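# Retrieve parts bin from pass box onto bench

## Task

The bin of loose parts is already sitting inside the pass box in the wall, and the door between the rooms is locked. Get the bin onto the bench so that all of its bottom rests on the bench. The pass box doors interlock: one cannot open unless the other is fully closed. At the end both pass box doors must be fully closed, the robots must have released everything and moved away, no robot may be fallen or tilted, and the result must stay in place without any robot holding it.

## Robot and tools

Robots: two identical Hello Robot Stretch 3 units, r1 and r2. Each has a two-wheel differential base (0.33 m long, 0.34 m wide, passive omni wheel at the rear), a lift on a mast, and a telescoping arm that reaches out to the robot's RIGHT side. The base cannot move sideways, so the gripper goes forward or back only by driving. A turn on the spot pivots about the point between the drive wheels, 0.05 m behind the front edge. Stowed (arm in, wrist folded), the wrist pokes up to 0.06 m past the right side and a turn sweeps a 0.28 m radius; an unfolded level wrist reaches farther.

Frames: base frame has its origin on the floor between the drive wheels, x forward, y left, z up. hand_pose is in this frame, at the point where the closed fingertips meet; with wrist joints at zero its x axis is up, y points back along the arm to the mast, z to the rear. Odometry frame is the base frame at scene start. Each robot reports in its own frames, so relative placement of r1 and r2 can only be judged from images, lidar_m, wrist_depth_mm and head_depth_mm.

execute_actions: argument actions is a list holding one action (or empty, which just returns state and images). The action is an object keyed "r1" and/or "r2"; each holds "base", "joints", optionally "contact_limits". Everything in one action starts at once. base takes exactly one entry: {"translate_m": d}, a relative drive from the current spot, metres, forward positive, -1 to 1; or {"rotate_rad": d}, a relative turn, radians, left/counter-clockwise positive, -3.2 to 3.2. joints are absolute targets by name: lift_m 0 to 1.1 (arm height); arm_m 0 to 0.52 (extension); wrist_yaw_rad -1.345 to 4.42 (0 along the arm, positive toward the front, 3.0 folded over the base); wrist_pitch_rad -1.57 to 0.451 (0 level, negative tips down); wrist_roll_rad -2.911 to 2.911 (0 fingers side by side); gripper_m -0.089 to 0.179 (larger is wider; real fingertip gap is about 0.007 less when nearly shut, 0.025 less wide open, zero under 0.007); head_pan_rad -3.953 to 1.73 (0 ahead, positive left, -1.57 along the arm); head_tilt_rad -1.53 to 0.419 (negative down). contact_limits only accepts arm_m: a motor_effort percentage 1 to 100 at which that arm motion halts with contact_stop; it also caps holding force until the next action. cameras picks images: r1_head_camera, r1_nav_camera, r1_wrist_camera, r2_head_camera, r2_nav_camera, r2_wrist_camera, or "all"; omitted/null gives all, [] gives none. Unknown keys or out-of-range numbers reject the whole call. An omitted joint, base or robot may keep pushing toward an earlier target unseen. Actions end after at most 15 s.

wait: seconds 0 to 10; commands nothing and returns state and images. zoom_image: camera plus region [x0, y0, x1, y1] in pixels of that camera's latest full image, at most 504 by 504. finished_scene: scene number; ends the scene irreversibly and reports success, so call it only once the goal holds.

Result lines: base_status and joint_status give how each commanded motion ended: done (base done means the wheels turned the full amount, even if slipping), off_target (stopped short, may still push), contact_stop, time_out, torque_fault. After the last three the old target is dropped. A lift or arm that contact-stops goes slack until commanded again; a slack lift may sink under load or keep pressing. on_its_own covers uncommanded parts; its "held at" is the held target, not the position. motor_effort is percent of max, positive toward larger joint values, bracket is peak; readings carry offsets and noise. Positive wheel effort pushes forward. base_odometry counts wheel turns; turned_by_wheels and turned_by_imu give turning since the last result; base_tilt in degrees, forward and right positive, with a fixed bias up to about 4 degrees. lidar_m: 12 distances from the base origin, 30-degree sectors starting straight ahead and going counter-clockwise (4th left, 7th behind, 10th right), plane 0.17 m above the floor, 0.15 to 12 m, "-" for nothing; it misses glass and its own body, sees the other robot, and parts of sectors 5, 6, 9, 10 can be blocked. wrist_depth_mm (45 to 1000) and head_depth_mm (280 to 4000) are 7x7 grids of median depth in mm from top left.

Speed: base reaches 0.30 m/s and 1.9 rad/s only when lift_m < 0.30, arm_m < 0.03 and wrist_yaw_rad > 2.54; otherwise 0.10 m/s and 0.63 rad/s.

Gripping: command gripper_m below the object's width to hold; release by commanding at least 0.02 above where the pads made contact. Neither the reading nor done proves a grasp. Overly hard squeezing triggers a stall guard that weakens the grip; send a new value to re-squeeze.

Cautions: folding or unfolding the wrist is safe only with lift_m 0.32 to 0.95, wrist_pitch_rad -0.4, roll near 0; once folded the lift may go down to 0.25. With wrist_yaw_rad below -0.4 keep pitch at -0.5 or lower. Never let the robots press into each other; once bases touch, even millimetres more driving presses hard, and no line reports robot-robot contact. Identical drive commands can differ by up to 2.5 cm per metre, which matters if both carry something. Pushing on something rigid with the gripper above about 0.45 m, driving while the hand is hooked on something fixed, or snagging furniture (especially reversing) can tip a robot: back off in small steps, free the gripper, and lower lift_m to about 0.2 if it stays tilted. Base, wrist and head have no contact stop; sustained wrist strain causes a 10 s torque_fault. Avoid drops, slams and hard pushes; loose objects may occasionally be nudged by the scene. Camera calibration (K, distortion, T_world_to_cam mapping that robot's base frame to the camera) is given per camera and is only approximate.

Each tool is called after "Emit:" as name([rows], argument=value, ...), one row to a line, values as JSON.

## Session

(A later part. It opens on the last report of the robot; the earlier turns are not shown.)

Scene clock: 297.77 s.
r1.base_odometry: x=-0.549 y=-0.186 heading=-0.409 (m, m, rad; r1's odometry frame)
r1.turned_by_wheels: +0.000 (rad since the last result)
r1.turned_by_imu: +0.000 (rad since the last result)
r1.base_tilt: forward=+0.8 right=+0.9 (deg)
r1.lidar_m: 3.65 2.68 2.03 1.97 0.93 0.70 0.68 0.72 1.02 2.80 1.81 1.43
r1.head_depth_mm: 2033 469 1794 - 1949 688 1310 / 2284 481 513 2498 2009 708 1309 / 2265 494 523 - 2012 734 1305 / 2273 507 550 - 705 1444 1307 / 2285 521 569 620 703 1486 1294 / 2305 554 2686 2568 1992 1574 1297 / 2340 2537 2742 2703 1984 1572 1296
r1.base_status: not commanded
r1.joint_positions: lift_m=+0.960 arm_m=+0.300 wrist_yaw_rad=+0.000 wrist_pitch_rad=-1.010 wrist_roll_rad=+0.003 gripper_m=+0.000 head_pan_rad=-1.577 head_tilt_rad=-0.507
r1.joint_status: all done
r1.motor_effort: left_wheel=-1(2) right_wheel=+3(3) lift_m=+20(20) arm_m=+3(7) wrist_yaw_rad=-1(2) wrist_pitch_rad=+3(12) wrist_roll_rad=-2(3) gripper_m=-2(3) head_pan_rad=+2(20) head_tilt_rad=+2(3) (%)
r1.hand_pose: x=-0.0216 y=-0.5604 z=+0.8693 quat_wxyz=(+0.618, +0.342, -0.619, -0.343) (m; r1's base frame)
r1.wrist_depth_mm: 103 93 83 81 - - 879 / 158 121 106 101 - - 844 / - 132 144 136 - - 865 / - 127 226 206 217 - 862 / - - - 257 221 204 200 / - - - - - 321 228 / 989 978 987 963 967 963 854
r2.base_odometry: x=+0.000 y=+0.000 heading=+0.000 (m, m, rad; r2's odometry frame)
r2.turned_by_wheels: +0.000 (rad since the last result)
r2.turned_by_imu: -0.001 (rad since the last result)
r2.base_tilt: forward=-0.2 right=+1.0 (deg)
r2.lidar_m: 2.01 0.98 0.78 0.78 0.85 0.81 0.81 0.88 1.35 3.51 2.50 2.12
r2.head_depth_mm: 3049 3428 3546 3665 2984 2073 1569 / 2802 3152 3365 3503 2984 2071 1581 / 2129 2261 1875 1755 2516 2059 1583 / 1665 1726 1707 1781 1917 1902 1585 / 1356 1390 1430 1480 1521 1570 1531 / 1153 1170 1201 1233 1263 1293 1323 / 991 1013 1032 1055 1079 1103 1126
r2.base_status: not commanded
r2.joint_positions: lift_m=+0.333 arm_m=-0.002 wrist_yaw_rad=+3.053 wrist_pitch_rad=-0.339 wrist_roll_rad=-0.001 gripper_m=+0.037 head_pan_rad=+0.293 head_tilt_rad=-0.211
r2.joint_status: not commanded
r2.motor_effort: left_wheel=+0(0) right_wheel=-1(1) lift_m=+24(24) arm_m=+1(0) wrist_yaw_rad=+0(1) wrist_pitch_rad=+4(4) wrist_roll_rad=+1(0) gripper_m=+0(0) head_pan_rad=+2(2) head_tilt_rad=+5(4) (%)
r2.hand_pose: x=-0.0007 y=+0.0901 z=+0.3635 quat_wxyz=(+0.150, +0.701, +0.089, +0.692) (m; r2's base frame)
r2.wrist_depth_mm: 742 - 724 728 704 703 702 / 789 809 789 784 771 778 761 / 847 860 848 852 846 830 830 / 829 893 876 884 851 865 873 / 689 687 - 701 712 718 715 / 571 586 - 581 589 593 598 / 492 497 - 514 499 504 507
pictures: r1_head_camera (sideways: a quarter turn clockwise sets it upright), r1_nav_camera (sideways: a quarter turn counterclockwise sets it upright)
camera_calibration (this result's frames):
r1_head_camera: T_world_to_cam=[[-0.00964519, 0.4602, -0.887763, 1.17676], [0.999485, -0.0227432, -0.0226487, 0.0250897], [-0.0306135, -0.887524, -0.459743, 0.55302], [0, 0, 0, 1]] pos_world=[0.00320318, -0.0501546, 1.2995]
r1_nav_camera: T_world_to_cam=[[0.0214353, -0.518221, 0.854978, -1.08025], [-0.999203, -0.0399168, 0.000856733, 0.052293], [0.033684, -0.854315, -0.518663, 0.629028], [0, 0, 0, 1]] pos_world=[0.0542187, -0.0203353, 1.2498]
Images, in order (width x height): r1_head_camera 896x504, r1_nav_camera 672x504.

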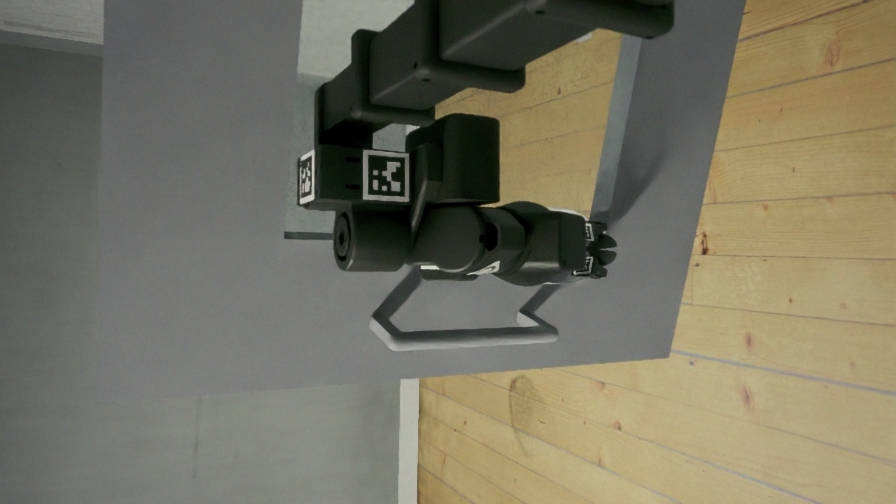

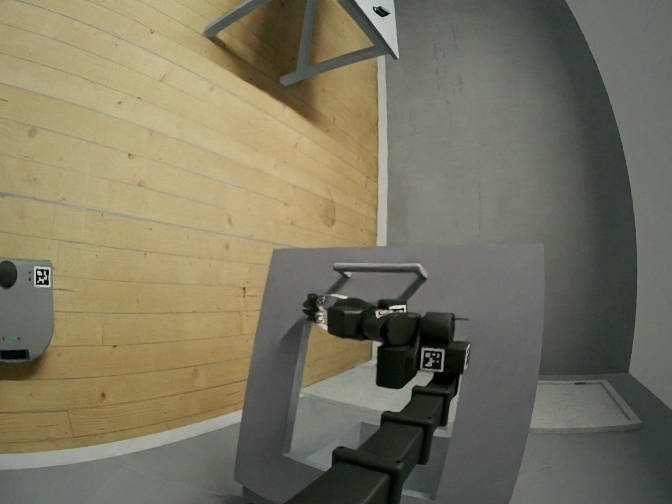

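Emit:
execute_actions([
  {"r1":{"joints":{"arm_m":0.5}}},
], cameras=["r1_head_camera","r1_nav_camera"])

Scene clock: 303.53 s.
r1.base_odometry: x=-0.549 y=-0.186 heading=-0.411 (m, m, rad; r1's odometry frame)
r1.turned_by_wheels: -0.001 (rad since the last result)
r1.turned_by_imu: -0.008 (rad since the last result)
r1.base_tilt: forward=+0.8 right=+0.9 (deg)
r1.lidar_m: 3.64 2.69 2.03 1.98 0.93 0.70 0.68 0.72 1.01 2.80 1.81 1.43
r1.head_depth_mm: 1990 569 1855 - 745 1499 1307 / 2293 604 2638 2615 794 1540 1309 / 2295 643 - 2489 841 1588 1303 / 2282 687 732 829 920 1569 1300 / 2320 2483 2755 2715 1987 1572 1302 / 2326 2511 2749 2704 1992 1570 1302 / 2334 2542 2760 2684 1982 1568 1296
r1.base_status: not commanded
r1.joint_positions: lift_m=+0.960 arm_m=+0.499 wrist_yaw_rad=-0.021 wrist_pitch_rad=-1.015 wrist_roll_rad=+0.034 gripper_m=+0.000 head_pan_rad=-1.577 head_tilt_rad=-0.507
r1.joint_status: all done
r1.on_its_own: left_wheel is at rest, and its effort (-20) is outside its rest range (-18 to +18); right_wheel is at rest, and its effort (+27) is outside its rest range (-18 to +18); wrist_yaw_rad is at rest, and its effort (+20) is outside its rest range (-12 to +12)
r1.motor_effort: left_wheel=-20(21) right_wheel=+27(27) lift_m=+20(20) arm_m=+6(6) wrist_yaw_rad=+20(21) wrist_pitch_rad=+4(8) wrist_roll_rad=-20(20) gripper_m=-3(3) head_pan_rad=+1(2) head_tilt_rad=+3(3) (%)
r1.hand_pose: x=-0.0240 y=-0.7592 z=+0.8688 quat_wxyz=(+0.604, +0.331, -0.632, -0.356) (m; r1's base frame)
r1.wrist_depth_mm: - - 83 64 53 47 - / - - 111 80 63 52 47 / - - 171 106 78 61 51 / - - - 136 102 75 61 / - 56 106 234 144 108 832 / - - - - 222 191 817 / - 979 981 977 969 240 179
r2.base_odometry: x=+0.000 y=+0.000 heading=+0.000 (m, m, rad; r2's odometry frame)
r2.turned_by_wheels: +0.000 (rad since the last result)
r2.turned_by_imu: -0.001 (rad since the last result)
r2.base_tilt: forward=-0.2 right=+1.1 (deg)
r2.lidar_m: 2.01 0.98 0.79 0.78 0.85 0.81 0.81 0.88 1.34 3.50 2.49 2.12
r2.head_depth_mm: 3053 3447 3564 3663 2965 2059 1576 / 2807 3141 3280 3538 2981 2067 1581 / 2159 2241 1874 1761 2536 2068 1586 / 1657 1722 1709 1765 1916 1904 1581 / 1349 1394 1432 1483 1524 1564 1543 / 1155 1170 1199 1228 1268 1297 1333 / 995 1014 1032 1051 1076 1107 1127
r2.base_status: not commanded
r2.joint_positions: lift_m=+0.333 arm_m=-0.002 wrist_yaw_rad=+3.053 wrist_pitch_rad=-0.339 wrist_roll_rad=-0.001 gripper_m=+0.037 head_pan_rad=+0.293 head_tilt_rad=-0.211
r2.joint_status: not commanded
r2.motor_effort: left_wheel=+0(0) right_wheel=+0(0) lift_m=+24(24) arm_m=+1(0) wrist_yaw_rad=+0(0) wrist_pitch_rad=+4(4) wrist_roll_rad=+1(2) gripper_m=-1(0) head_pan_rad=+2(2) head_tilt_rad=+5(5) (%)
r2.hand_pose: x=-0.0007 y=+0.0901 z=+0.3635 quat_wxyz=(+0.150, +0.701, +0.089, +0.692) (m; r2's base frame)
r2.wrist_depth_mm: 736 - 722 708 711 710 703 / 800 787 787 775 771 766 759 / 852 853 845 850 840 816 830 / 833 873 869 871 867 845 845 / 689 701 - 703 727 719 727 / 567 579 - 585 588 596 594 / 493 492 - 510 502 503 507
pictures: r1_head_camera (sideways: a quarter turn clockwise sets it upright), r1_nav_camera (sideways: a quarter turn counterclockwise sets it upright)
camera_calibration (this result's frames):
r1_head_camera: T_world_to_cam=[[-0.00964912, 0.460186, -0.88777, 1.17677], [0.999485, -0.0227352, -0.0226484, 0.0250893], [-0.0306061, -0.887532, -0.459729, 0.553002], [0, 0, 0, 1]] pos_world=[0.00320359, -0.0501547, 1.2995]
r1_nav_camera: T_world_to_cam=[[0.0214397, -0.518207, 0.854986, -1.08026], [-0.999202, -0.0399251, 0.000857465, 0.0522921], [0.0336911, -0.854323, -0.51865, 0.62901], [0, 0, 0, 1]] pos_world=[0.0542189, -0.0203357, 1.2498]
Images, in order (width x height): r1_head_camera 896x504, r1_nav_camera 672x504.

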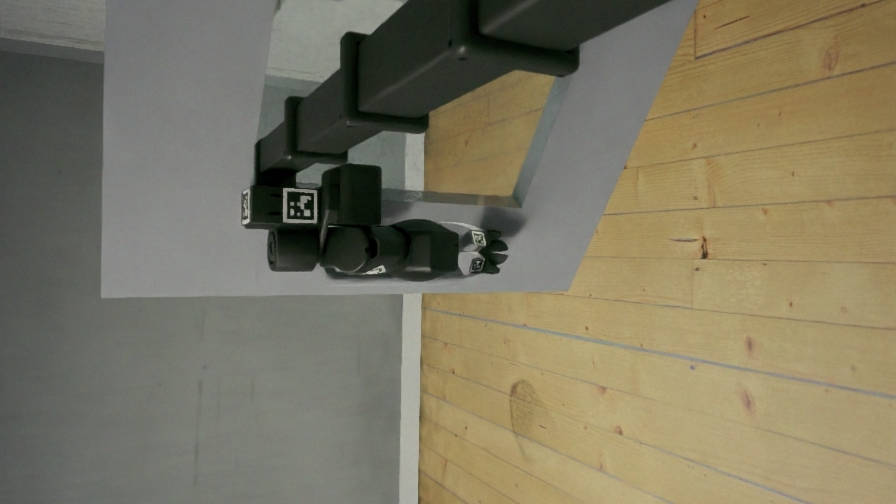

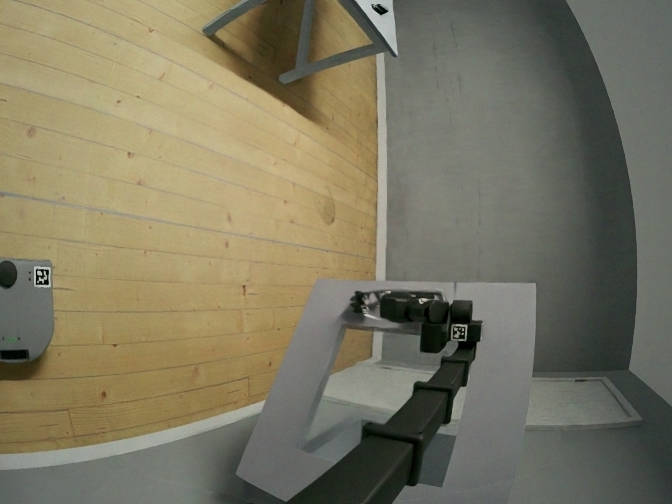

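Emit:
execute_actions([
  {"r1":{"joints":{"arm_m":0.2,"wrist_yaw_rad":0}}},
], cameras=[])

Emit:
execute_actions([
  {"r1":{"base":{"translate_m":0.4},"joints":{"wrist_pitch_rad":-0.1}}},
], cameras=[])

Emit:
execute_actions([
  {"r1":{"joints":{"arm_m":0.52,"head_pan_rad":-1.9}}},
], cameras=["r1_head_camera","r1_nav_camera"])

Scene clock: 315.20 s.
r1.base_odometry: x=-0.549 y=-0.186 heading=-0.409 (m, m, rad; r1's odometry frame)
r1.turned_by_wheels: +0.001 (rad since the last result)
r1.turned_by_imu: +0.001 (rad since the last result)
r1.base_tilt: forward=+0.8 right=+0.9 (deg)
r1.lidar_m: 3.63 2.70 2.03 1.98 0.93 0.70 0.68 0.71 1.01 2.79 1.82 1.43
r1.head_depth_mm: 2002 559 1863 - 747 1456 1313 / 2296 591 2715 - 791 1534 1308 / 2273 627 2643 - - 1584 1306 / 2302 667 721 - - 1533 1302 / 2324 2501 2701 2572 1927 1576 1299 / 2321 2522 2741 2698 1978 1572 1296 / 2329 2518 2762 2711 1985 1564 1291
r1.base_status: not commanded
r1.joint_positions: lift_m=+0.960 arm_m=+0.200 wrist_yaw_rad=+0.000 wrist_pitch_rad=-1.010 wrist_roll_rad=+0.004 gripper_m=+0.000 head_pan_rad=-1.577 head_tilt_rad=-0.507
r1.joint_status: all done
r1.motor_effort: left_wheel=+0(20) right_wheel=+1(27) lift_m=+20(20) arm_m=-4(4) wrist_yaw_rad=+0(20) wrist_pitch_rad=+3(4) wrist_roll_rad=-2(20) gripper_m=-3(3) head_pan_rad=+2(2) head_tilt_rad=+2(2) (%)
r1.hand_pose: x=-0.0216 y=-0.4610 z=+0.8693 quat_wxyz=(+0.618, +0.342, -0.620, -0.343) (m; r1's base frame)
r1.wrist_depth_mm: - - - 420 348 289 263 / - - - - 422 333 282 / - - - - - - 325 / - - - - - - 854 / - - - - - - 862 / - - - - 998 994 838 / 996 - 999 969 962 974 832
r2.base_odometry: x=+0.000 y=+0.000 heading=+0.000 (m, m, rad; r2's odometry frame)
r2.turned_by_wheels: +0.000 (rad since the last result)
r2.turned_by_imu: -0.003 (rad since the last result)
r2.base_tilt: forward=-0.2 right=+1.0 (deg)
r2.lidar_m: 2.00 0.98 0.79 0.78 0.85 0.82 0.81 0.88 1.35 3.50 2.49 2.12
r2.head_depth_mm: 3061 3420 3506 3723 3005 2052 1564 / 2789 3143 3343 3550 3007 2072 1576 / 2140 2222 1880 1778 2509 2078 1591 / 1657 1720 1722 1768 1916 1902 1585 / 1357 1405 1447 1479 1523 1568 1539 / 1151 1176 1205 1232 1260 1292 1322 / 993 1012 1034 1055 1081 1108 1121
r2.base_status: not commanded
r2.joint_positions: lift_m=+0.333 arm_m=-0.002 wrist_yaw_rad=+3.053 wrist_pitch_rad=-0.339 wrist_roll_rad=-0.001 gripper_m=+0.037 head_pan_rad=+0.293 head_tilt_rad=-0.211
r2.joint_status: not commanded
r2.motor_effort: left_wheel=+0(0) right_wheel=+0(1) lift_m=+24(24) arm_m=+1(0) wrist_yaw_rad=+0(0) wrist_pitch_rad=+4(4) wrist_roll_rad=+1(0) gripper_m=+0(0) head_pan_rad=+2(2) head_tilt_rad=+4(5) (%)
r2.hand_pose: x=-0.0007 y=+0.0901 z=+0.3635 quat_wxyz=(+0.150, +0.701, +0.089, +0.692) (m; r2's base frame)
r2.wrist_depth_mm: 732 - 721 726 717 700 708 / 802 814 776 771 759 758 760 / 860 874 864 833 835 836 814 / 822 872 881 882 864 871 868 / 691 692 - 700 721 717 715 / 579 579 - 585 591 593 593 / 491 493 - 512 498 506 501
pictures: none
No camera images: the call's "cameras" was empty. Leave "cameras" out to get every camera's image.

Scene clock: 320.17 s.
r1.base_odometry: x=-0.182 y=-0.346 heading=-0.409 (m, m, rad; r1's odometry frame)
r1.turned_by_wheels: +0.000 (rad since the last result)
r1.turned_by_imu: +0.000 (rad since the last result)
r1.base_tilt: forward=+0.9 right=+0.9 (deg)
r1.lidar_m: 3.24 2.67 2.01 1.95 1.47 1.11 1.08 1.13 1.59 2.82 1.57 1.10
r1.head_depth_mm: 2336 2517 2769 - 1977 1589 1311 / 2341 2519 2731 - 1870 1588 1310 / 2327 2530 2724 - 1801 1592 1302 / 2334 2548 2748 - 1863 1581 1304 / 2340 2529 2744 2713 2001 1573 1306 / 2335 2531 2769 2706 1997 1567 1295 / 2341 2539 2782 2716 1978 1563 1293
r1.base_status: done
r1.joint_positions: lift_m=+0.960 arm_m=+0.200 wrist_yaw_rad=+0.000 wrist_pitch_rad=-0.122 wrist_roll_rad=+0.004 gripper_m=+0.000 head_pan_rad=-1.577 head_tilt_rad=-0.507
r1.joint_status: all done
r1.motor_effort: left_wheel=+0(5) right_wheel=+1(6) lift_m=+20(20) arm_m=-4(4) wrist_yaw_rad=+1(0) wrist_pitch_rad=+7(8) wrist_roll_rad=-2(2) gripper_m=-3(2) head_pan_rad=+2(2) head_tilt_rad=+3(2) (%)
r1.hand_pose: x=-0.0215 y=-0.5966 z=+1.0440 quat_wxyz=(+0.705, +0.043, -0.707, -0.044) (m; r1's base frame)
r1.wrist_depth_mm: - - - - - - - / - - - - - - - / - - - - - - - / - - - - - - - / - - - - - - - / - - - - - - 426 / - - - - - - 440
r2.base_odometry: x=+0.000 y=+0.000 heading=+0.000 (m, m, rad; r2's odometry frame)
r2.turned_by_wheels: +0.000 (rad since the last result)
r2.turned_by_imu: -0.001 (rad since the last result)
r2.base_tilt: forward=-0.1 right=+1.1 (deg)
r2.lidar_m: 2.01 0.98 0.79 0.78 0.85 0.82 0.81 0.88 1.35 3.51 2.49 2.12
r2.head_depth_mm: 3034 3408 3577 3698 2949 2064 1571 / 2762 3179 3342 3530 2960 2067 1578 / 2127 2245 1865 1766 2525 2077 1585 / 1658 1718 1728 1760 1930 1904 1587 / 1357 1392 1434 1475 1527 1576 1530 / 1148 1170 1202 1229 1260 1303 1327 / 993 1015 1032 1054 1081 1102 1131
r2.base_status: not commanded
r2.joint_positions: lift_m=+0.333 arm_m=-0.002 wrist_yaw_rad=+3.053 wrist_pitch_rad=-0.339 wrist_roll_rad=-0.001 gripper_m=+0.037 head_pan_rad=+0.293 head_tilt_rad=-0.211
r2.joint_status: not commanded
r2.motor_effort: left_wheel=+0(0) right_wheel=-1(1) lift_m=+24(24) arm_m=+1(1) wrist_yaw_rad=+0(0) wrist_pitch_rad=+4(4) wrist_roll_rad=+0(0) gripper_m=+0(0) head_pan_rad=+2(2) head_tilt_rad=+4(4) (%)
r2.hand_pose: x=-0.0007 y=+0.0901 z=+0.3635 quat_wxyz=(+0.150, +0.701, +0.089, +0.692) (m; r2's base frame)
r2.wrist_depth_mm: 735 - 728 718 710 713 695 / 784 790 784 774 775 757 763 / 860 860 845 842 833 827 819 / 838 880 877 872 872 870 861 / 689 695 - 707 717 718 729 / 573 578 - 581 589 589 599 / 490 493 - 516 502 506 502
pictures: none
No camera images: the call's "cameras" was empty. Leave "cameras" out to get every camera's image.

Scene clock: 323.73 s.
r1.base_odometry: x=-0.182 y=-0.346 heading=-0.409 (m, m, rad; r1's odometry frame)
r1.turned_by_wheels: +0.000 (rad since the last result)
r1.turned_by_imu: +0.000 (rad since the last result)
r1.base_tilt: forward=+0.8 right=+0.9 (deg)
r1.lidar_m: 3.25 2.67 2.02 1.96 1.47 1.11 1.08 1.13 1.60 2.82 1.57 1.10
r1.head_depth_mm: 1535 733 1709 1689 934 - - / 1812 751 833 920 - - 1306 / 2209 787 839 888 - 1533 1299 / 2455 2652 2863 - 1856 1580 1306 / 2380 2584 2733 2582 1994 1573 1301 / 2293 2497 - 2705 1997 1571 1296 / 2242 2418 - 2710 1973 1568 1294
r1.base_status: not commanded
r1.joint_positions: lift_m=+0.960 arm_m=+0.520 wrist_yaw_rad=+0.000 wrist_pitch_rad=-0.121 wrist_roll_rad=+0.004 gripper_m=+0.000 head_pan_rad=-1.893 head_tilt_rad=-0.507
r1.joint_status: all done
r1.motor_effort: left_wheel=+0(0) right_wheel=+1(2) lift_m=+20(20) arm_m=+3(5) wrist_yaw_rad=+1(0) wrist_pitch_rad=+6(7) wrist_roll_rad=-2(2) gripper_m=-3(3) head_pan_rad=-2(18) head_tilt_rad=+3(2) (%)
r1.hand_pose: x=-0.0215 y=-0.9161 z=+1.0443 quat_wxyz=(+0.705, +0.043, -0.707, -0.043) (m; r1's base frame)
r1.wrist_depth_mm: - - - - - - - / - - - - - - - / - - - - - - - / - - - - - - - / - - - - - - - / - - - - - - - / - - - - - - -
r2.base_odometry: x=+0.000 y=+0.000 heading=+0.000 (m, m, rad; r2's odometry frame)
r2.turned_by_wheels: +0.000 (rad since the last result)
r2.turned_by_imu: -0.001 (rad since the last result)
r2.base_tilt: forward=+0.0 right=+1.0 (deg)
r2.lidar_m: 2.00 0.98 0.79 0.78 0.85 0.82 0.81 0.88 1.34 3.50 2.50 2.12
r2.head_depth_mm: 3019 3412 3576 3696 2990 2055 1567 / 2788 3139 3354 3559 3000 2075 1583 / 2155 2250 1863 1758 2537 2080 1590 / 1657 1724 1715 1767 1930 1919 1594 / 1362 1390 1441 1474 1529 1569 1537 / 1147 1179 1200 1221 1259 1296 1334 / 992 1014 1030 1056 1081 1109 1126
r2.base_status: not commanded
r2.joint_positions: lift_m=+0.333 arm_m=-0.002 wrist_yaw_rad=+3.053 wrist_pitch_rad=-0.339 wrist_roll_rad=-0.001 gripper_m=+0.037 head_pan_rad=+0.293 head_tilt_rad=-0.211
r2.joint_status: not commanded
r2.motor_effort: left_wheel=+0(0) right_wheel=-1(1) lift_m=+24(24) arm_m=+0(0) wrist_yaw_rad=+0(0) wrist_pitch_rad=+4(4) wrist_roll_rad=+1(1) gripper_m=+0(0) head_pan_rad=+2(2) head_tilt_rad=+5(4) (%)
r2.hand_pose: x=-0.0007 y=+0.0901 z=+0.3635 quat_wxyz=(+0.150, +0.701, +0.089, +0.692) (m; r2's base frame)
r2.wrist_depth_mm: 728 - 726 721 711 708 701 / 798 798 775 778 769 770 755 / 842 862 852 838 837 834 818 / 833 864 877 852 867 865 857 / 685 701 - 702 715 718 718 / 574 577 - 584 591 591 600 / 497 500 - 515 500 505 502
pictures: r1_head_camera (sideways: a quarter turn clockwise sets it upright), r1_nav_camera (sideways: a quarter turn counterclockwise sets it upright)
camera_calibration (this result's frames):
r1_head_camera: T_world_to_cam=[[0.133796, 0.440408, -0.887772, 1.17589], [0.942963, -0.332126, -0.0226483, 0.025434], [-0.304827, -0.834106, -0.459725, 0.554669], [0, 0, 0, 1]] pos_world=[-0.0122349, -0.046773, 1.2995]
r1_nav_camera: T_world_to_cam=[[-0.140614, -0.499221, 0.854989, -1.07928], [-0.962162, 0.272478, 0.000857674, 0.0520659], [-0.233394, -0.822517, -0.518646, 0.630634], [0, 0, 0, 1]] pos_world=[0.0455199, -0.034279, 1.2498]
Images, in order (width x height): r1_head_camera 896x504, r1_nav_camera 672x504.

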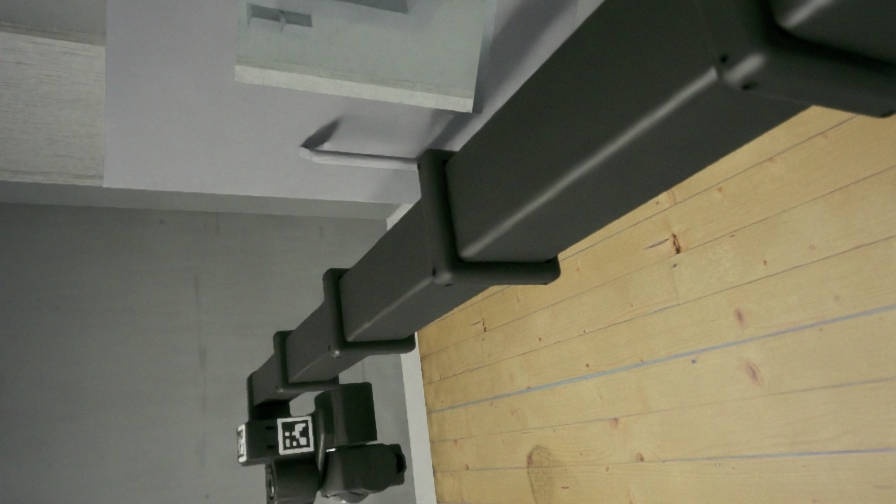

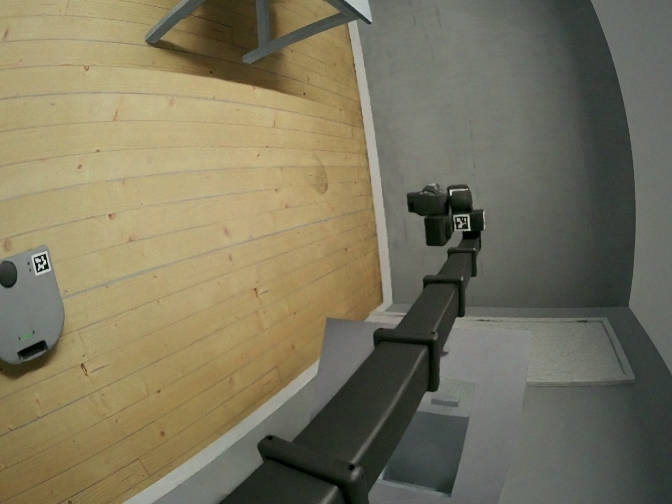

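Emit:
execute_actions([
  {"r1":{"base":{"translate_m":-0.45},"joints":{"head_pan_rad":-2.1}}},
], cameras=["r1_head_camera","r1_nav_camera"])

Scene clock: 336.97 s.
r1.base_odometry: x=-0.595 y=-0.167 heading=-0.409 (m, m, rad; r1's odometry frame)
r1.turned_by_wheels: +0.000 (rad since the last result)
r1.turned_by_imu: +0.001 (rad since the last result)
r1.base_tilt: forward=+0.8 right=+0.9 (deg)
r1.lidar_m: 3.70 2.69 2.03 1.97 0.86 0.64 0.63 0.66 0.93 2.80 1.85 1.48
r1.head_depth_mm: 703 595 665 754 845 - - / 790 553 616 693 774 - - / 904 559 607 664 710 - - / 1031 595 657 712 - - 1302 / 1231 634 1128 1191 - 1532 1304 / 1484 679 1989 - 1846 1572 1301 / 1957 731 2599 951 1910 1565 1297
r1.base_status: done
r1.joint_positions: lift_m=+0.960 arm_m=+0.520 wrist_yaw_rad=+0.002 wrist_pitch_rad=-0.117 wrist_roll_rad=+0.003 gripper_m=+0.000 head_pan_rad=-2.093 head_tilt_rad=-0.507
r1.joint_status: all done
r1.motor_effort: left_wheel=+0(26) right_wheel=+2(33) lift_m=+20(20) arm_m=+1(3) wrist_yaw_rad=-1(42) wrist_pitch_rad=+5(6) wrist_roll_rad=-1(2) gripper_m=-3(4) head_pan_rad=-3(15) head_tilt_rad=+3(3) (%)
r1.hand_pose: x=-0.0210 y=-0.9165 z=+1.0452 quat_wxyz=(+0.705, +0.042, -0.706, -0.041) (m; r1's base frame)
r1.wrist_depth_mm: - - - - - 208 166 / - - - - - 214 170 / - - - - - 218 174 / - - - - - 203 177 / - - - - - 215 182 / - - - - - 216 187 / - - - - - 228 191
r2.base_odometry: x=+0.000 y=+0.000 heading=+0.000 (m, m, rad; r2's odometry frame)
r2.turned_by_wheels: +0.000 (rad since the last result)
r2.turned_by_imu: -0.003 (rad since the last result)
r2.base_tilt: forward=-0.1 right=+1.0 (deg)
r2.lidar_m: 2.01 0.98 0.79 0.78 0.85 0.82 0.81 0.88 1.35 3.52 2.49 2.12
r2.head_depth_mm: 3014 3377 3567 3733 2962 2048 1576 / 2818 3164 3363 3526 3003 2080 1580 / 2141 2228 1862 1760 2515 2082 1588 / 1666 1715 1720 1771 1937 1913 1584 / 1359 1391 1444 1469 1515 1570 1537 / 1151 1175 1202 1231 1259 1299 1340 / 990 1010 1033 1057 1078 1105 1127
r2.base_status: not commanded
r2.joint_positions: lift_m=+0.333 arm_m=-0.002 wrist_yaw_rad=+3.053 wrist_pitch_rad=-0.339 wrist_roll_rad=-0.001 gripper_m=+0.037 head_pan_rad=+0.293 head_tilt_rad=-0.211
r2.joint_status: not commanded
r2.motor_effort: left_wheel=+0(0) right_wheel=-1(1) lift_m=+24(24) arm_m=+1(0) wrist_yaw_rad=+0(1) wrist_pitch_rad=+4(4) wrist_roll_rad=+1(0) gripper_m=+0(0) head_pan_rad=+2(2) head_tilt_rad=+5(4) (%)
r2.hand_pose: x=-0.0007 y=+0.0901 z=+0.3635 quat_wxyz=(+0.150, +0.701, +0.089, +0.692) (m; r2's base frame)
r2.wrist_depth_mm: 732 - 724 720 713 719 694 / 788 796 777 784 763 757 754 / 851 862 848 846 846 821 826 / 828 876 887 867 859 855 865 / 694 702 - 699 721 711 717 / 578 580 - 581 592 596 597 / 490 497 - 511 500 498 504
pictures: r1_head_camera (sideways: a quarter turn clockwise sets it upright), r1_nav_camera (sideways: a quarter turn counterclockwise sets it upright)
camera_calibration (this result's frames):
r1_head_camera: T_world_to_cam=[[0.218529, 0.404963, -0.887835, 1.17546], [0.858227, -0.512771, -0.0226461, 0.025948], [-0.464427, -0.757015, -0.459605, 0.555486], [0, 0, 0, 1]] pos_world=[-0.0211583, -0.0422007, 1.29951]
r1_nav_camera: T_world_to_cam=[[-0.236893, -0.461255, 0.855059, -1.07878], [-0.888889, 0.458121, 0.000863923, 0.0516108], [-0.392119, -0.759848, -0.51853, 0.631452], [0, 0, 0, 1]] pos_world=[0.0379241, -0.0414306, 1.24981]
Images, in order (width x height): r1_head_camera 896x504, r1_nav_camera 672x504.

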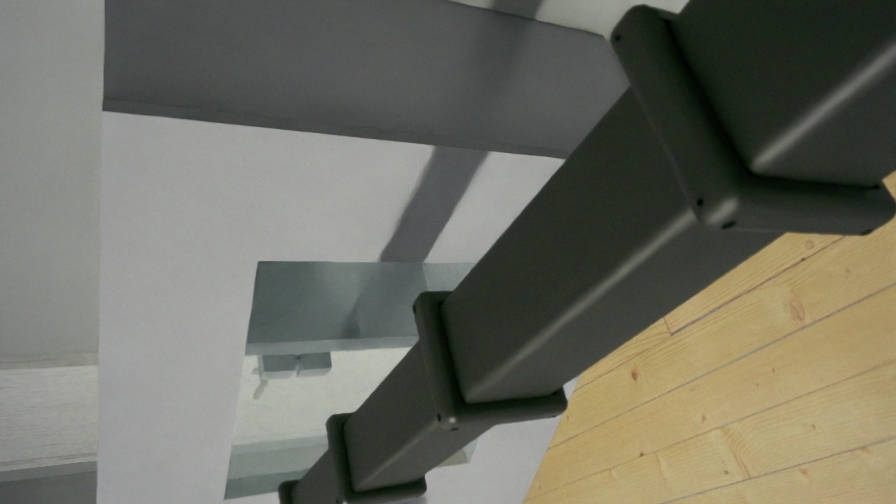

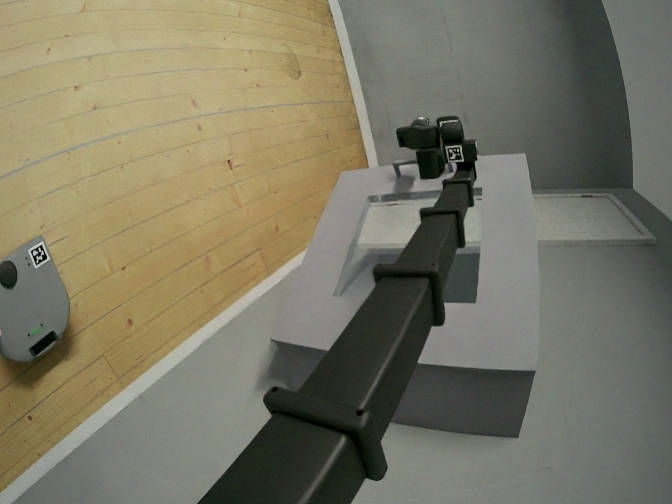

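Emit:
execute_actions([
  {"r1":{"base":{"translate_m":-0.1},"joints":{"head_pan_rad":-1.8}}},
], cameras=["r1_head_camera","r1_nav_camera","r2_head_camera"])

Scene clock: 342.33 s.
r1.base_odometry: x=-0.687 y=-0.127 heading=-0.409 (m, m, rad; r1's odometry frame)
r1.turned_by_wheels: +0.000 (rad since the last result)
r1.turned_by_imu: +0.000 (rad since the last result)
r1.base_tilt: forward=+0.8 right=+1.0 (deg)
r1.lidar_m: 2.92 2.70 2.03 1.79 0.72 0.55 0.53 0.56 0.79 2.35 1.95 1.56
r1.head_depth_mm: 890 479 516 566 - - - / 1089 525 562 587 - 1414 1280 / 1366 579 1063 - 783 1536 1308 / 1829 645 2061 2468 861 1578 1300 / 2261 729 2653 974 1859 1578 1306 / 2240 838 - 2339 1999 1572 1296 / 2221 2399 2630 2704 1983 1564 1297
r1.base_status: done
r1.joint_positions: lift_m=+0.960 arm_m=+0.520 wrist_yaw_rad=+0.002 wrist_pitch_rad=-0.117 wrist_roll_rad=+0.003 gripper_m=+0.000 head_pan_rad=-1.807 head_tilt_rad=-0.507
r1.joint_status: all done
r1.motor_effort: left_wheel=+0(5) right_wheel=+1(2) lift_m=+20(20) arm_m=+1(1) wrist_yaw_rad=-2(3) wrist_pitch_rad=+5(5) wrist_roll_rad=-1(1) gripper_m=-3(2) head_pan_rad=+2(19) head_tilt_rad=+2(3) (%)
r1.hand_pose: x=-0.0210 y=-0.9165 z=+1.0452 quat_wxyz=(+0.705, +0.042, -0.706, -0.041) (m; r1's base frame)
r1.wrist_depth_mm: - - - - 166 123 614 / - - - - 172 128 658 / - - - - 178 134 658 / - - - 242 185 142 378 / - - - 258 192 151 664 / - - - - 185 161 712 / - - - 307 223 170 696
r2.base_odometry: x=+0.000 y=+0.000 heading=+0.000 (m, m, rad; r2's odometry frame)
r2.turned_by_wheels: +0.000 (rad since the last result)
r2.turned_by_imu: -0.001 (rad since the last result)
r2.base_tilt: forward=-0.3 right=+1.2 (deg)
r2.lidar_m: 2.00 0.98 0.78 0.78 0.85 0.82 0.81 0.88 1.35 3.52 2.49 2.12
r2.head_depth_mm: 3004 3450 3528 3737 2996 2068 1573 / 2815 3125 3372 3591 2994 2064 1592 / 2139 2223 1864 1761 2538 2080 1576 / 1661 1725 1712 1758 1920 1922 1593 / 1356 1391 1436 1483 1526 1561 1539 / 1144 1175 1200 1236 1265 1295 1331 / 991 1017 1029 1055 1079 1105 1126
r2.base_status: not commanded
r2.joint_positions: lift_m=+0.333 arm_m=-0.002 wrist_yaw_rad=+3.053 wrist_pitch_rad=-0.339 wrist_roll_rad=-0.001 gripper_m=+0.037 head_pan_rad=+0.293 head_tilt_rad=-0.211
r2.joint_status: not commanded
r2.motor_effort: left_wheel=+0(1) right_wheel=-1(1) lift_m=+24(24) arm_m=+1(0) wrist_yaw_rad=+0(0) wrist_pitch_rad=+4(5) wrist_roll_rad=+1(0) gripper_m=-1(0) head_pan_rad=+2(2) head_tilt_rad=+4(4) (%)
r2.hand_pose: x=-0.0007 y=+0.0901 z=+0.3635 quat_wxyz=(+0.150, +0.701, +0.089, +0.692) (m; r2's base frame)
r2.wrist_depth_mm: 739 - 727 714 719 707 711 / 798 796 785 778 773 763 758 / 851 862 836 837 824 837 824 / 834 878 872 875 852 862 853 / 693 704 - 714 715 733 726 / 573 579 - 588 591 592 590 / 491 493 - 512 504 505 506
pictures: r1_head_camera (sideways: a quarter turn clockwise sets it upright), r1_nav_camera (sideways: a quarter turn counterclockwise sets it upright), r2_head_camera (sideways: a quarter turn clockwise sets it upright)
camera_calibration (this result's frames):
r1_head_camera: T_world_to_cam=[[0.0955602, 0.450131, -0.887835, 1.17621], [0.967941, -0.250155, -0.0226461, 0.0252787], [-0.23229, -0.857207, -0.459605, 0.55407], [0, 0, 0, 1]] pos_world=[-0.0081621, -0.0481717, 1.29951]
r1_nav_camera: T_world_to_cam=[[-0.0973183, -0.509317, 0.855059, -1.07963], [-0.981961, 0.18908, 0.000863926, 0.0521785], [-0.162114, -0.839551, -0.51853, 0.630049], [0, 0, 0, 1]] pos_world=[0.048309, -0.0307841, 1.24981]
r2_head_camera: T_world_to_cam=[[-0.239123, -0.0453357, -0.96993, 1.28514], [-0.301684, 0.952941, 0.0298343, -0.0286981], [0.922934, 0.299746, -0.241547, 0.271057], [0, 0, 0, 1]] pos_world=[0.0484808, 0.00436202, 1.31282]
Images, in order (width x height): r1_head_camera 896x504, r1_nav_camera 672x504, r2_head_camera 896x504.

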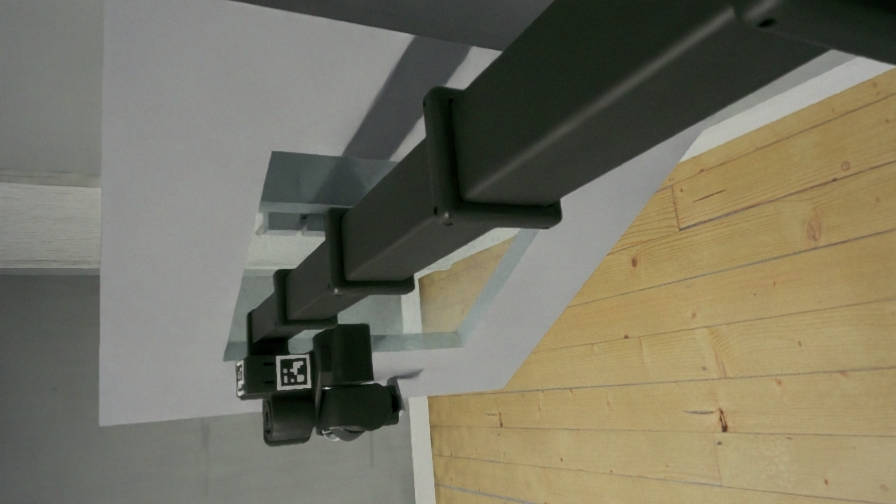

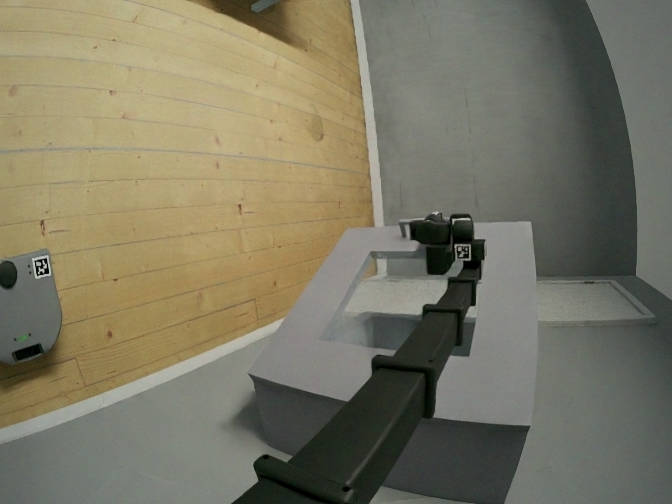

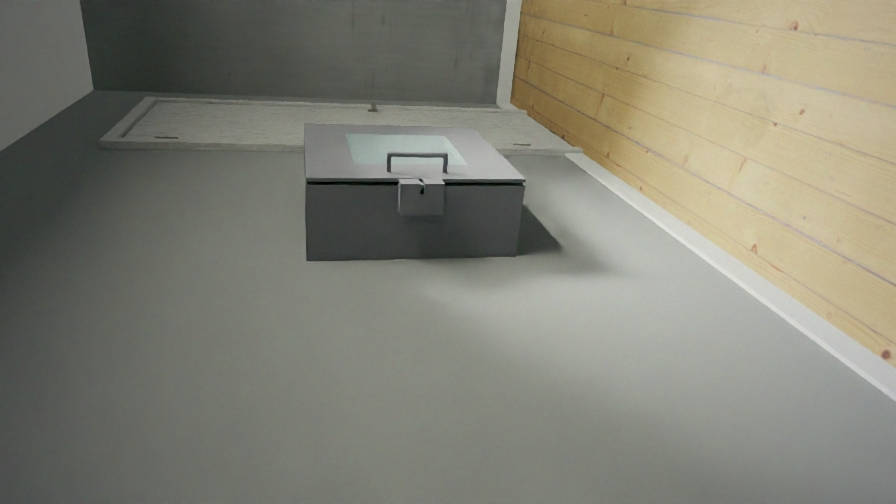

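Emit:
execute_actions([
  {"r1":{"base":{"translate_m":-0.1}}},
], cameras=["r1_head_camera","r1_nav_camera"])

Scene clock: 347.03 s.
r1.base_odometry: x=-0.779 y=-0.087 heading=-0.410 (m, m, rad; r1's odometry frame)
r1.turned_by_wheels: +0.000 (rad since the last result)
r1.turned_by_imu: +0.000 (rad since the last result)
r1.base_tilt: forward=+0.8 right=+0.9 (deg)
r1.lidar_m: 3.04 2.70 2.04 1.46 0.59 0.44 0.43 0.45 0.64 1.90 2.93 1.65
r1.head_depth_mm: 722 461 508 564 - - - / 864 448 492 530 - 1086 1140 / 1090 484 514 - 648 693 1308 / 1451 573 1017 1183 782 1531 1297 / 2251 697 2788 2462 1777 1576 1300 / 2231 904 - 2394 1970 1574 1298 / 2214 2400 2610 2704 1986 1566 1295
r1.base_status: done
r1.joint_positions: lift_m=+0.960 arm_m=+0.520 wrist_yaw_rad=+0.002 wrist_pitch_rad=-0.117 wrist_roll_rad=+0.003 gripper_m=+0.000 head_pan_rad=-1.807 head_tilt_rad=-0.507
r1.joint_status: not commanded
r1.motor_effort: left_wheel=+0(7) right_wheel=+1(12) lift_m=+20(20) arm_m=+2(1) wrist_yaw_rad=-2(17) wrist_pitch_rad=+5(5) wrist_roll_rad=-1(1) gripper_m=-3(4) head_pan_rad=+2(2) head_tilt_rad=+2(2) (%)
r1.hand_pose: x=-0.0210 y=-0.9165 z=+1.0452 quat_wxyz=(+0.705, +0.042, -0.706, -0.041) (m; r1's base frame)
r1.wrist_depth_mm: - - - - 195 160 287 / - - - - 203 169 287 / - - - - 208 340 289 / - - - - 216 348 292 / - - - - 220 365 306 / - - - - 210 775 326 / - - - - 260 822 341
r2.base_odometry: x=+0.000 y=+0.000 heading=+0.000 (m, m, rad; r2's odometry frame)
r2.turned_by_wheels: +0.000 (rad since the last result)
r2.turned_by_imu: -0.001 (rad since the last result)
r2.base_tilt: forward=+0.0 right=+1.0 (deg)
r2.lidar_m: 2.01 0.98 0.79 0.78 0.85 0.82 0.81 0.88 1.35 3.51 2.49 2.12
r2.head_depth_mm: 3035 3414 3563 3721 2991 2061 1588 / 2786 3192 3336 3518 3027 2076 1572 / 2148 2260 1866 1756 2536 2070 1587 / 1670 1722 1716 1781 1923 1918 1592 / 1357 1397 1438 1471 1521 1577 1541 / 1151 1177 1204 1233 1264 1291 1332 / 995 1010 1034 1054 1080 1104 1127
r2.base_status: not commanded
r2.joint_positions: lift_m=+0.333 arm_m=-0.002 wrist_yaw_rad=+3.053 wrist_pitch_rad=-0.339 wrist_roll_rad=-0.001 gripper_m=+0.037 head_pan_rad=+0.293 head_tilt_rad=-0.211
r2.joint_status: not commanded
r2.motor_effort: left_wheel=+0(0) right_wheel=-1(1) lift_m=+24(24) arm_m=+1(1) wrist_yaw_rad=+0(0) wrist_pitch_rad=+4(4) wrist_roll_rad=+0(1) gripper_m=+0(0) head_pan_rad=+2(2) head_tilt_rad=+4(5) (%)
r2.hand_pose: x=-0.0007 y=+0.0901 z=+0.3635 quat_wxyz=(+0.150, +0.701, +0.089, +0.692) (m; r2's base frame)
r2.wrist_depth_mm: 733 - 730 715 714 709 702 / 787 800 773 775 756 764 751 / 836 857 840 841 828 835 826 / 845 873 885 852 863 868 870 / 697 698 - 708 707 723 721 / 579 576 - 581 592 594 597 / 487 491 - 513 500 506 514
pictures: r1_head_camera (sideways: a quarter turn clockwise sets it upright), r1_nav_camera (sideways: a quarter turn counterclockwise sets it upright)
camera_calibration (this result's frames):
r1_head_camera: T_world_to_cam=[[0.0955542, 0.450132, -0.887835, 1.17621], [0.967944, -0.250142, -0.0226461, 0.0252787], [-0.232279, -0.85721, -0.459605, 0.55407], [0, 0, 0, 1]] pos_world=[-0.00816145, -0.0481718, 1.29951]
r1_nav_camera: T_world_to_cam=[[-0.0973115, -0.509318, 0.855059, -1.07963], [-0.981964, 0.189067, 0.000863926, 0.0521785], [-0.162103, -0.839553, -0.51853, 0.630049], [0, 0, 0, 1]] pos_world=[0.0483094, -0.0307835, 1.24981]
Images, in order (width x height): r1_head_camera 896x504, r1_nav_camera 672x504.

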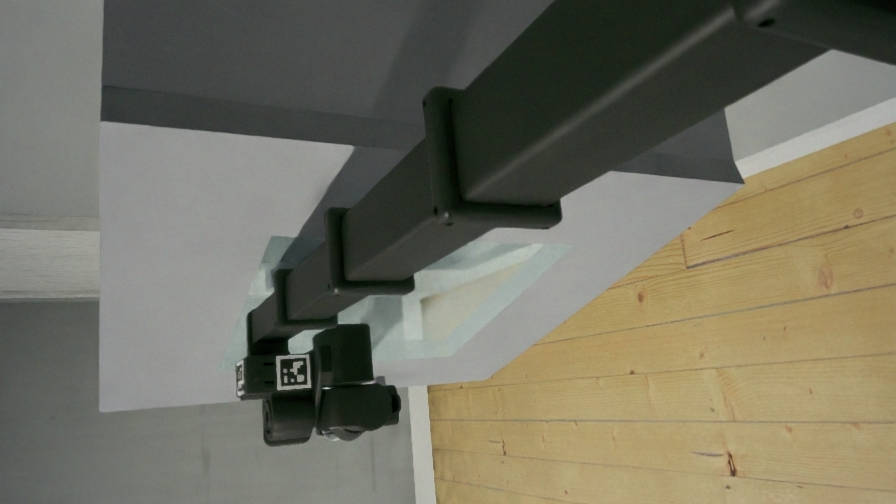

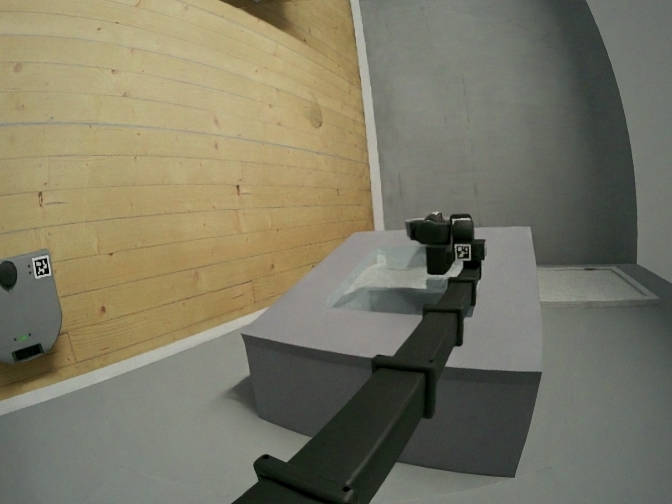

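Emit:
execute_actions([
  {"r1":{"base":{"rotate_rad":-0.08}}},
], cameras=["r1_head_camera","r1_nav_camera"])

Scene clock: 354.57 s.
r1.base_odometry: x=-0.779 y=-0.087 heading=-0.489 (m, m, rad; r1's odometry frame)
r1.turned_by_wheels: -0.080 (rad since the last result)
r1.turned_by_imu: -0.081 (rad since the last result)
r1.base_tilt: forward=+0.8 right=+0.9 (deg)
r1.lidar_m: 3.02 2.93 2.08 1.96 0.63 0.45 0.43 0.44 0.59 1.47 2.87 1.65
r1.head_depth_mm: 625 485 536 598 - - - / 741 468 516 555 - 1002 1026 / 886 459 497 - 633 703 1248 / 1143 562 564 907 739 1490 1299 / 1635 888 1026 1119 1917 1582 1301 / 2306 2448 - 2701 1991 1573 1295 / 2246 2397 2599 2699 1980 1567 1292
r1.base_status: done
r1.joint_positions: lift_m=+0.960 arm_m=+0.520 wrist_yaw_rad=+0.000 wrist_pitch_rad=-0.117 wrist_roll_rad=+0.003 gripper_m=+0.000 head_pan_rad=-1.807 head_tilt_rad=-0.506
r1.joint_status: not commanded
r1.motor_effort: left_wheel=+2(43) right_wheel=+0(48) lift_m=+21(21) arm_m=+1(1) wrist_yaw_rad=+0(4) wrist_pitch_rad=+5(5) wrist_roll_rad=-2(2) gripper_m=-3(2) head_pan_rad=+1(2) head_tilt_rad=+2(3) (%)
r1.hand_pose: x=-0.0215 y=-0.9165 z=+1.0452 quat_wxyz=(+0.705, +0.042, -0.707, -0.042) (m; r1's base frame)
r1.wrist_depth_mm: - - - - - 224 261 / - - - - - 227 277 / - - - - 947 230 290 / - - - - 359 232 310 / - - - - 361 236 329 / - - - - 337 258 346 / - - - - - 280 374
r2.base_odometry: x=+0.000 y=+0.000 heading=+0.000 (m, m, rad; r2's odometry frame)
r2.turned_by_wheels: +0.000 (rad since the last result)
r2.turned_by_imu: -0.002 (rad since the last result)
r2.base_tilt: forward=-0.1 right=+1.0 (deg)
r2.lidar_m: 2.01 0.98 0.78 0.78 0.85 0.82 0.81 0.88 1.34 3.51 2.50 2.12
r2.head_depth_mm: 3004 3441 3531 3699 2971 2072 1572 / 2789 3174 3353 3543 2990 2075 1573 / 2146 2228 1885 1758 2538 2079 1581 / 1656 1733 1717 1762 1920 1907 1587 / 1354 1398 1443 1477 1524 1566 1536 / 1149 1174 1198 1232 1260 1297 1337 / 995 1018 1031 1056 1084 1104 1132
r2.base_status: not commanded
r2.joint_positions: lift_m=+0.333 arm_m=-0.002 wrist_yaw_rad=+3.053 wrist_pitch_rad=-0.339 wrist_roll_rad=-0.001 gripper_m=+0.037 head_pan_rad=+0.293 head_tilt_rad=-0.211
r2.joint_status: not commanded
r2.motor_effort: left_wheel=+0(0) right_wheel=-1(1) lift_m=+24(24) arm_m=+1(2) wrist_yaw_rad=+0(0) wrist_pitch_rad=+5(5) wrist_roll_rad=+0(0) gripper_m=+0(0) head_pan_rad=+2(2) head_tilt_rad=+4(4) (%)
r2.hand_pose: x=-0.0007 y=+0.0901 z=+0.3635 quat_wxyz=(+0.150, +0.701, +0.089, +0.692) (m; r2's base frame)
r2.wrist_depth_mm: 741 - 717 727 718 710 712 / 800 809 786 775 771 768 759 / 849 857 860 847 834 822 823 / 831 881 876 870 872 856 860 / 689 696 - 713 712 716 729 / 580 578 - 582 595 590 594 / 489 492 - 518 499 502 512
pictures: r1_head_camera (sideways: a quarter turn clockwise sets it upright), r1_nav_camera (sideways: a quarter turn counterclockwise sets it upright)
camera_calibration (this result's frames):
r1_head_camera: T_world_to_cam=[[0.09537, 0.449756, -0.888045, 1.17649], [0.967991, -0.249961, -0.0226385, 0.0252686], [-0.232158, -0.857461, -0.459198, 0.55354], [0, 0, 0, 1]] pos_world=[-0.00815217, -0.0481757, 1.29953]
r1_nav_camera: T_world_to_cam=[[-0.0971191, -0.508957, 0.855296, -1.07995], [-0.982001, 0.188873, 0.000885072, 0.0521512], [-0.161993, -0.839816, -0.518139, 0.629539], [0, 0, 0, 1]] pos_world=[0.0483099, -0.0307984, 1.24982]
Images, in order (width x height): r1_head_camera 896x504, r1_nav_camera 672x504.

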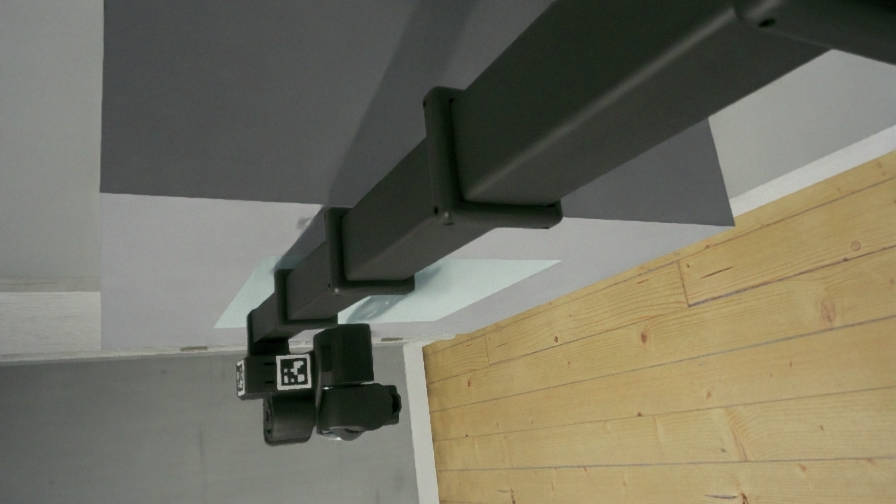

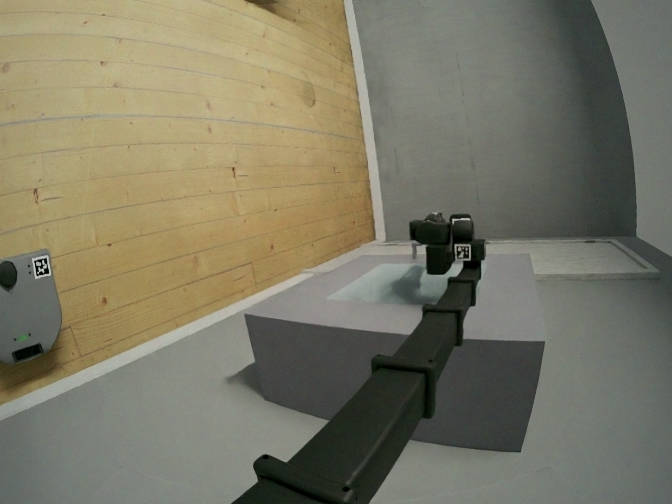

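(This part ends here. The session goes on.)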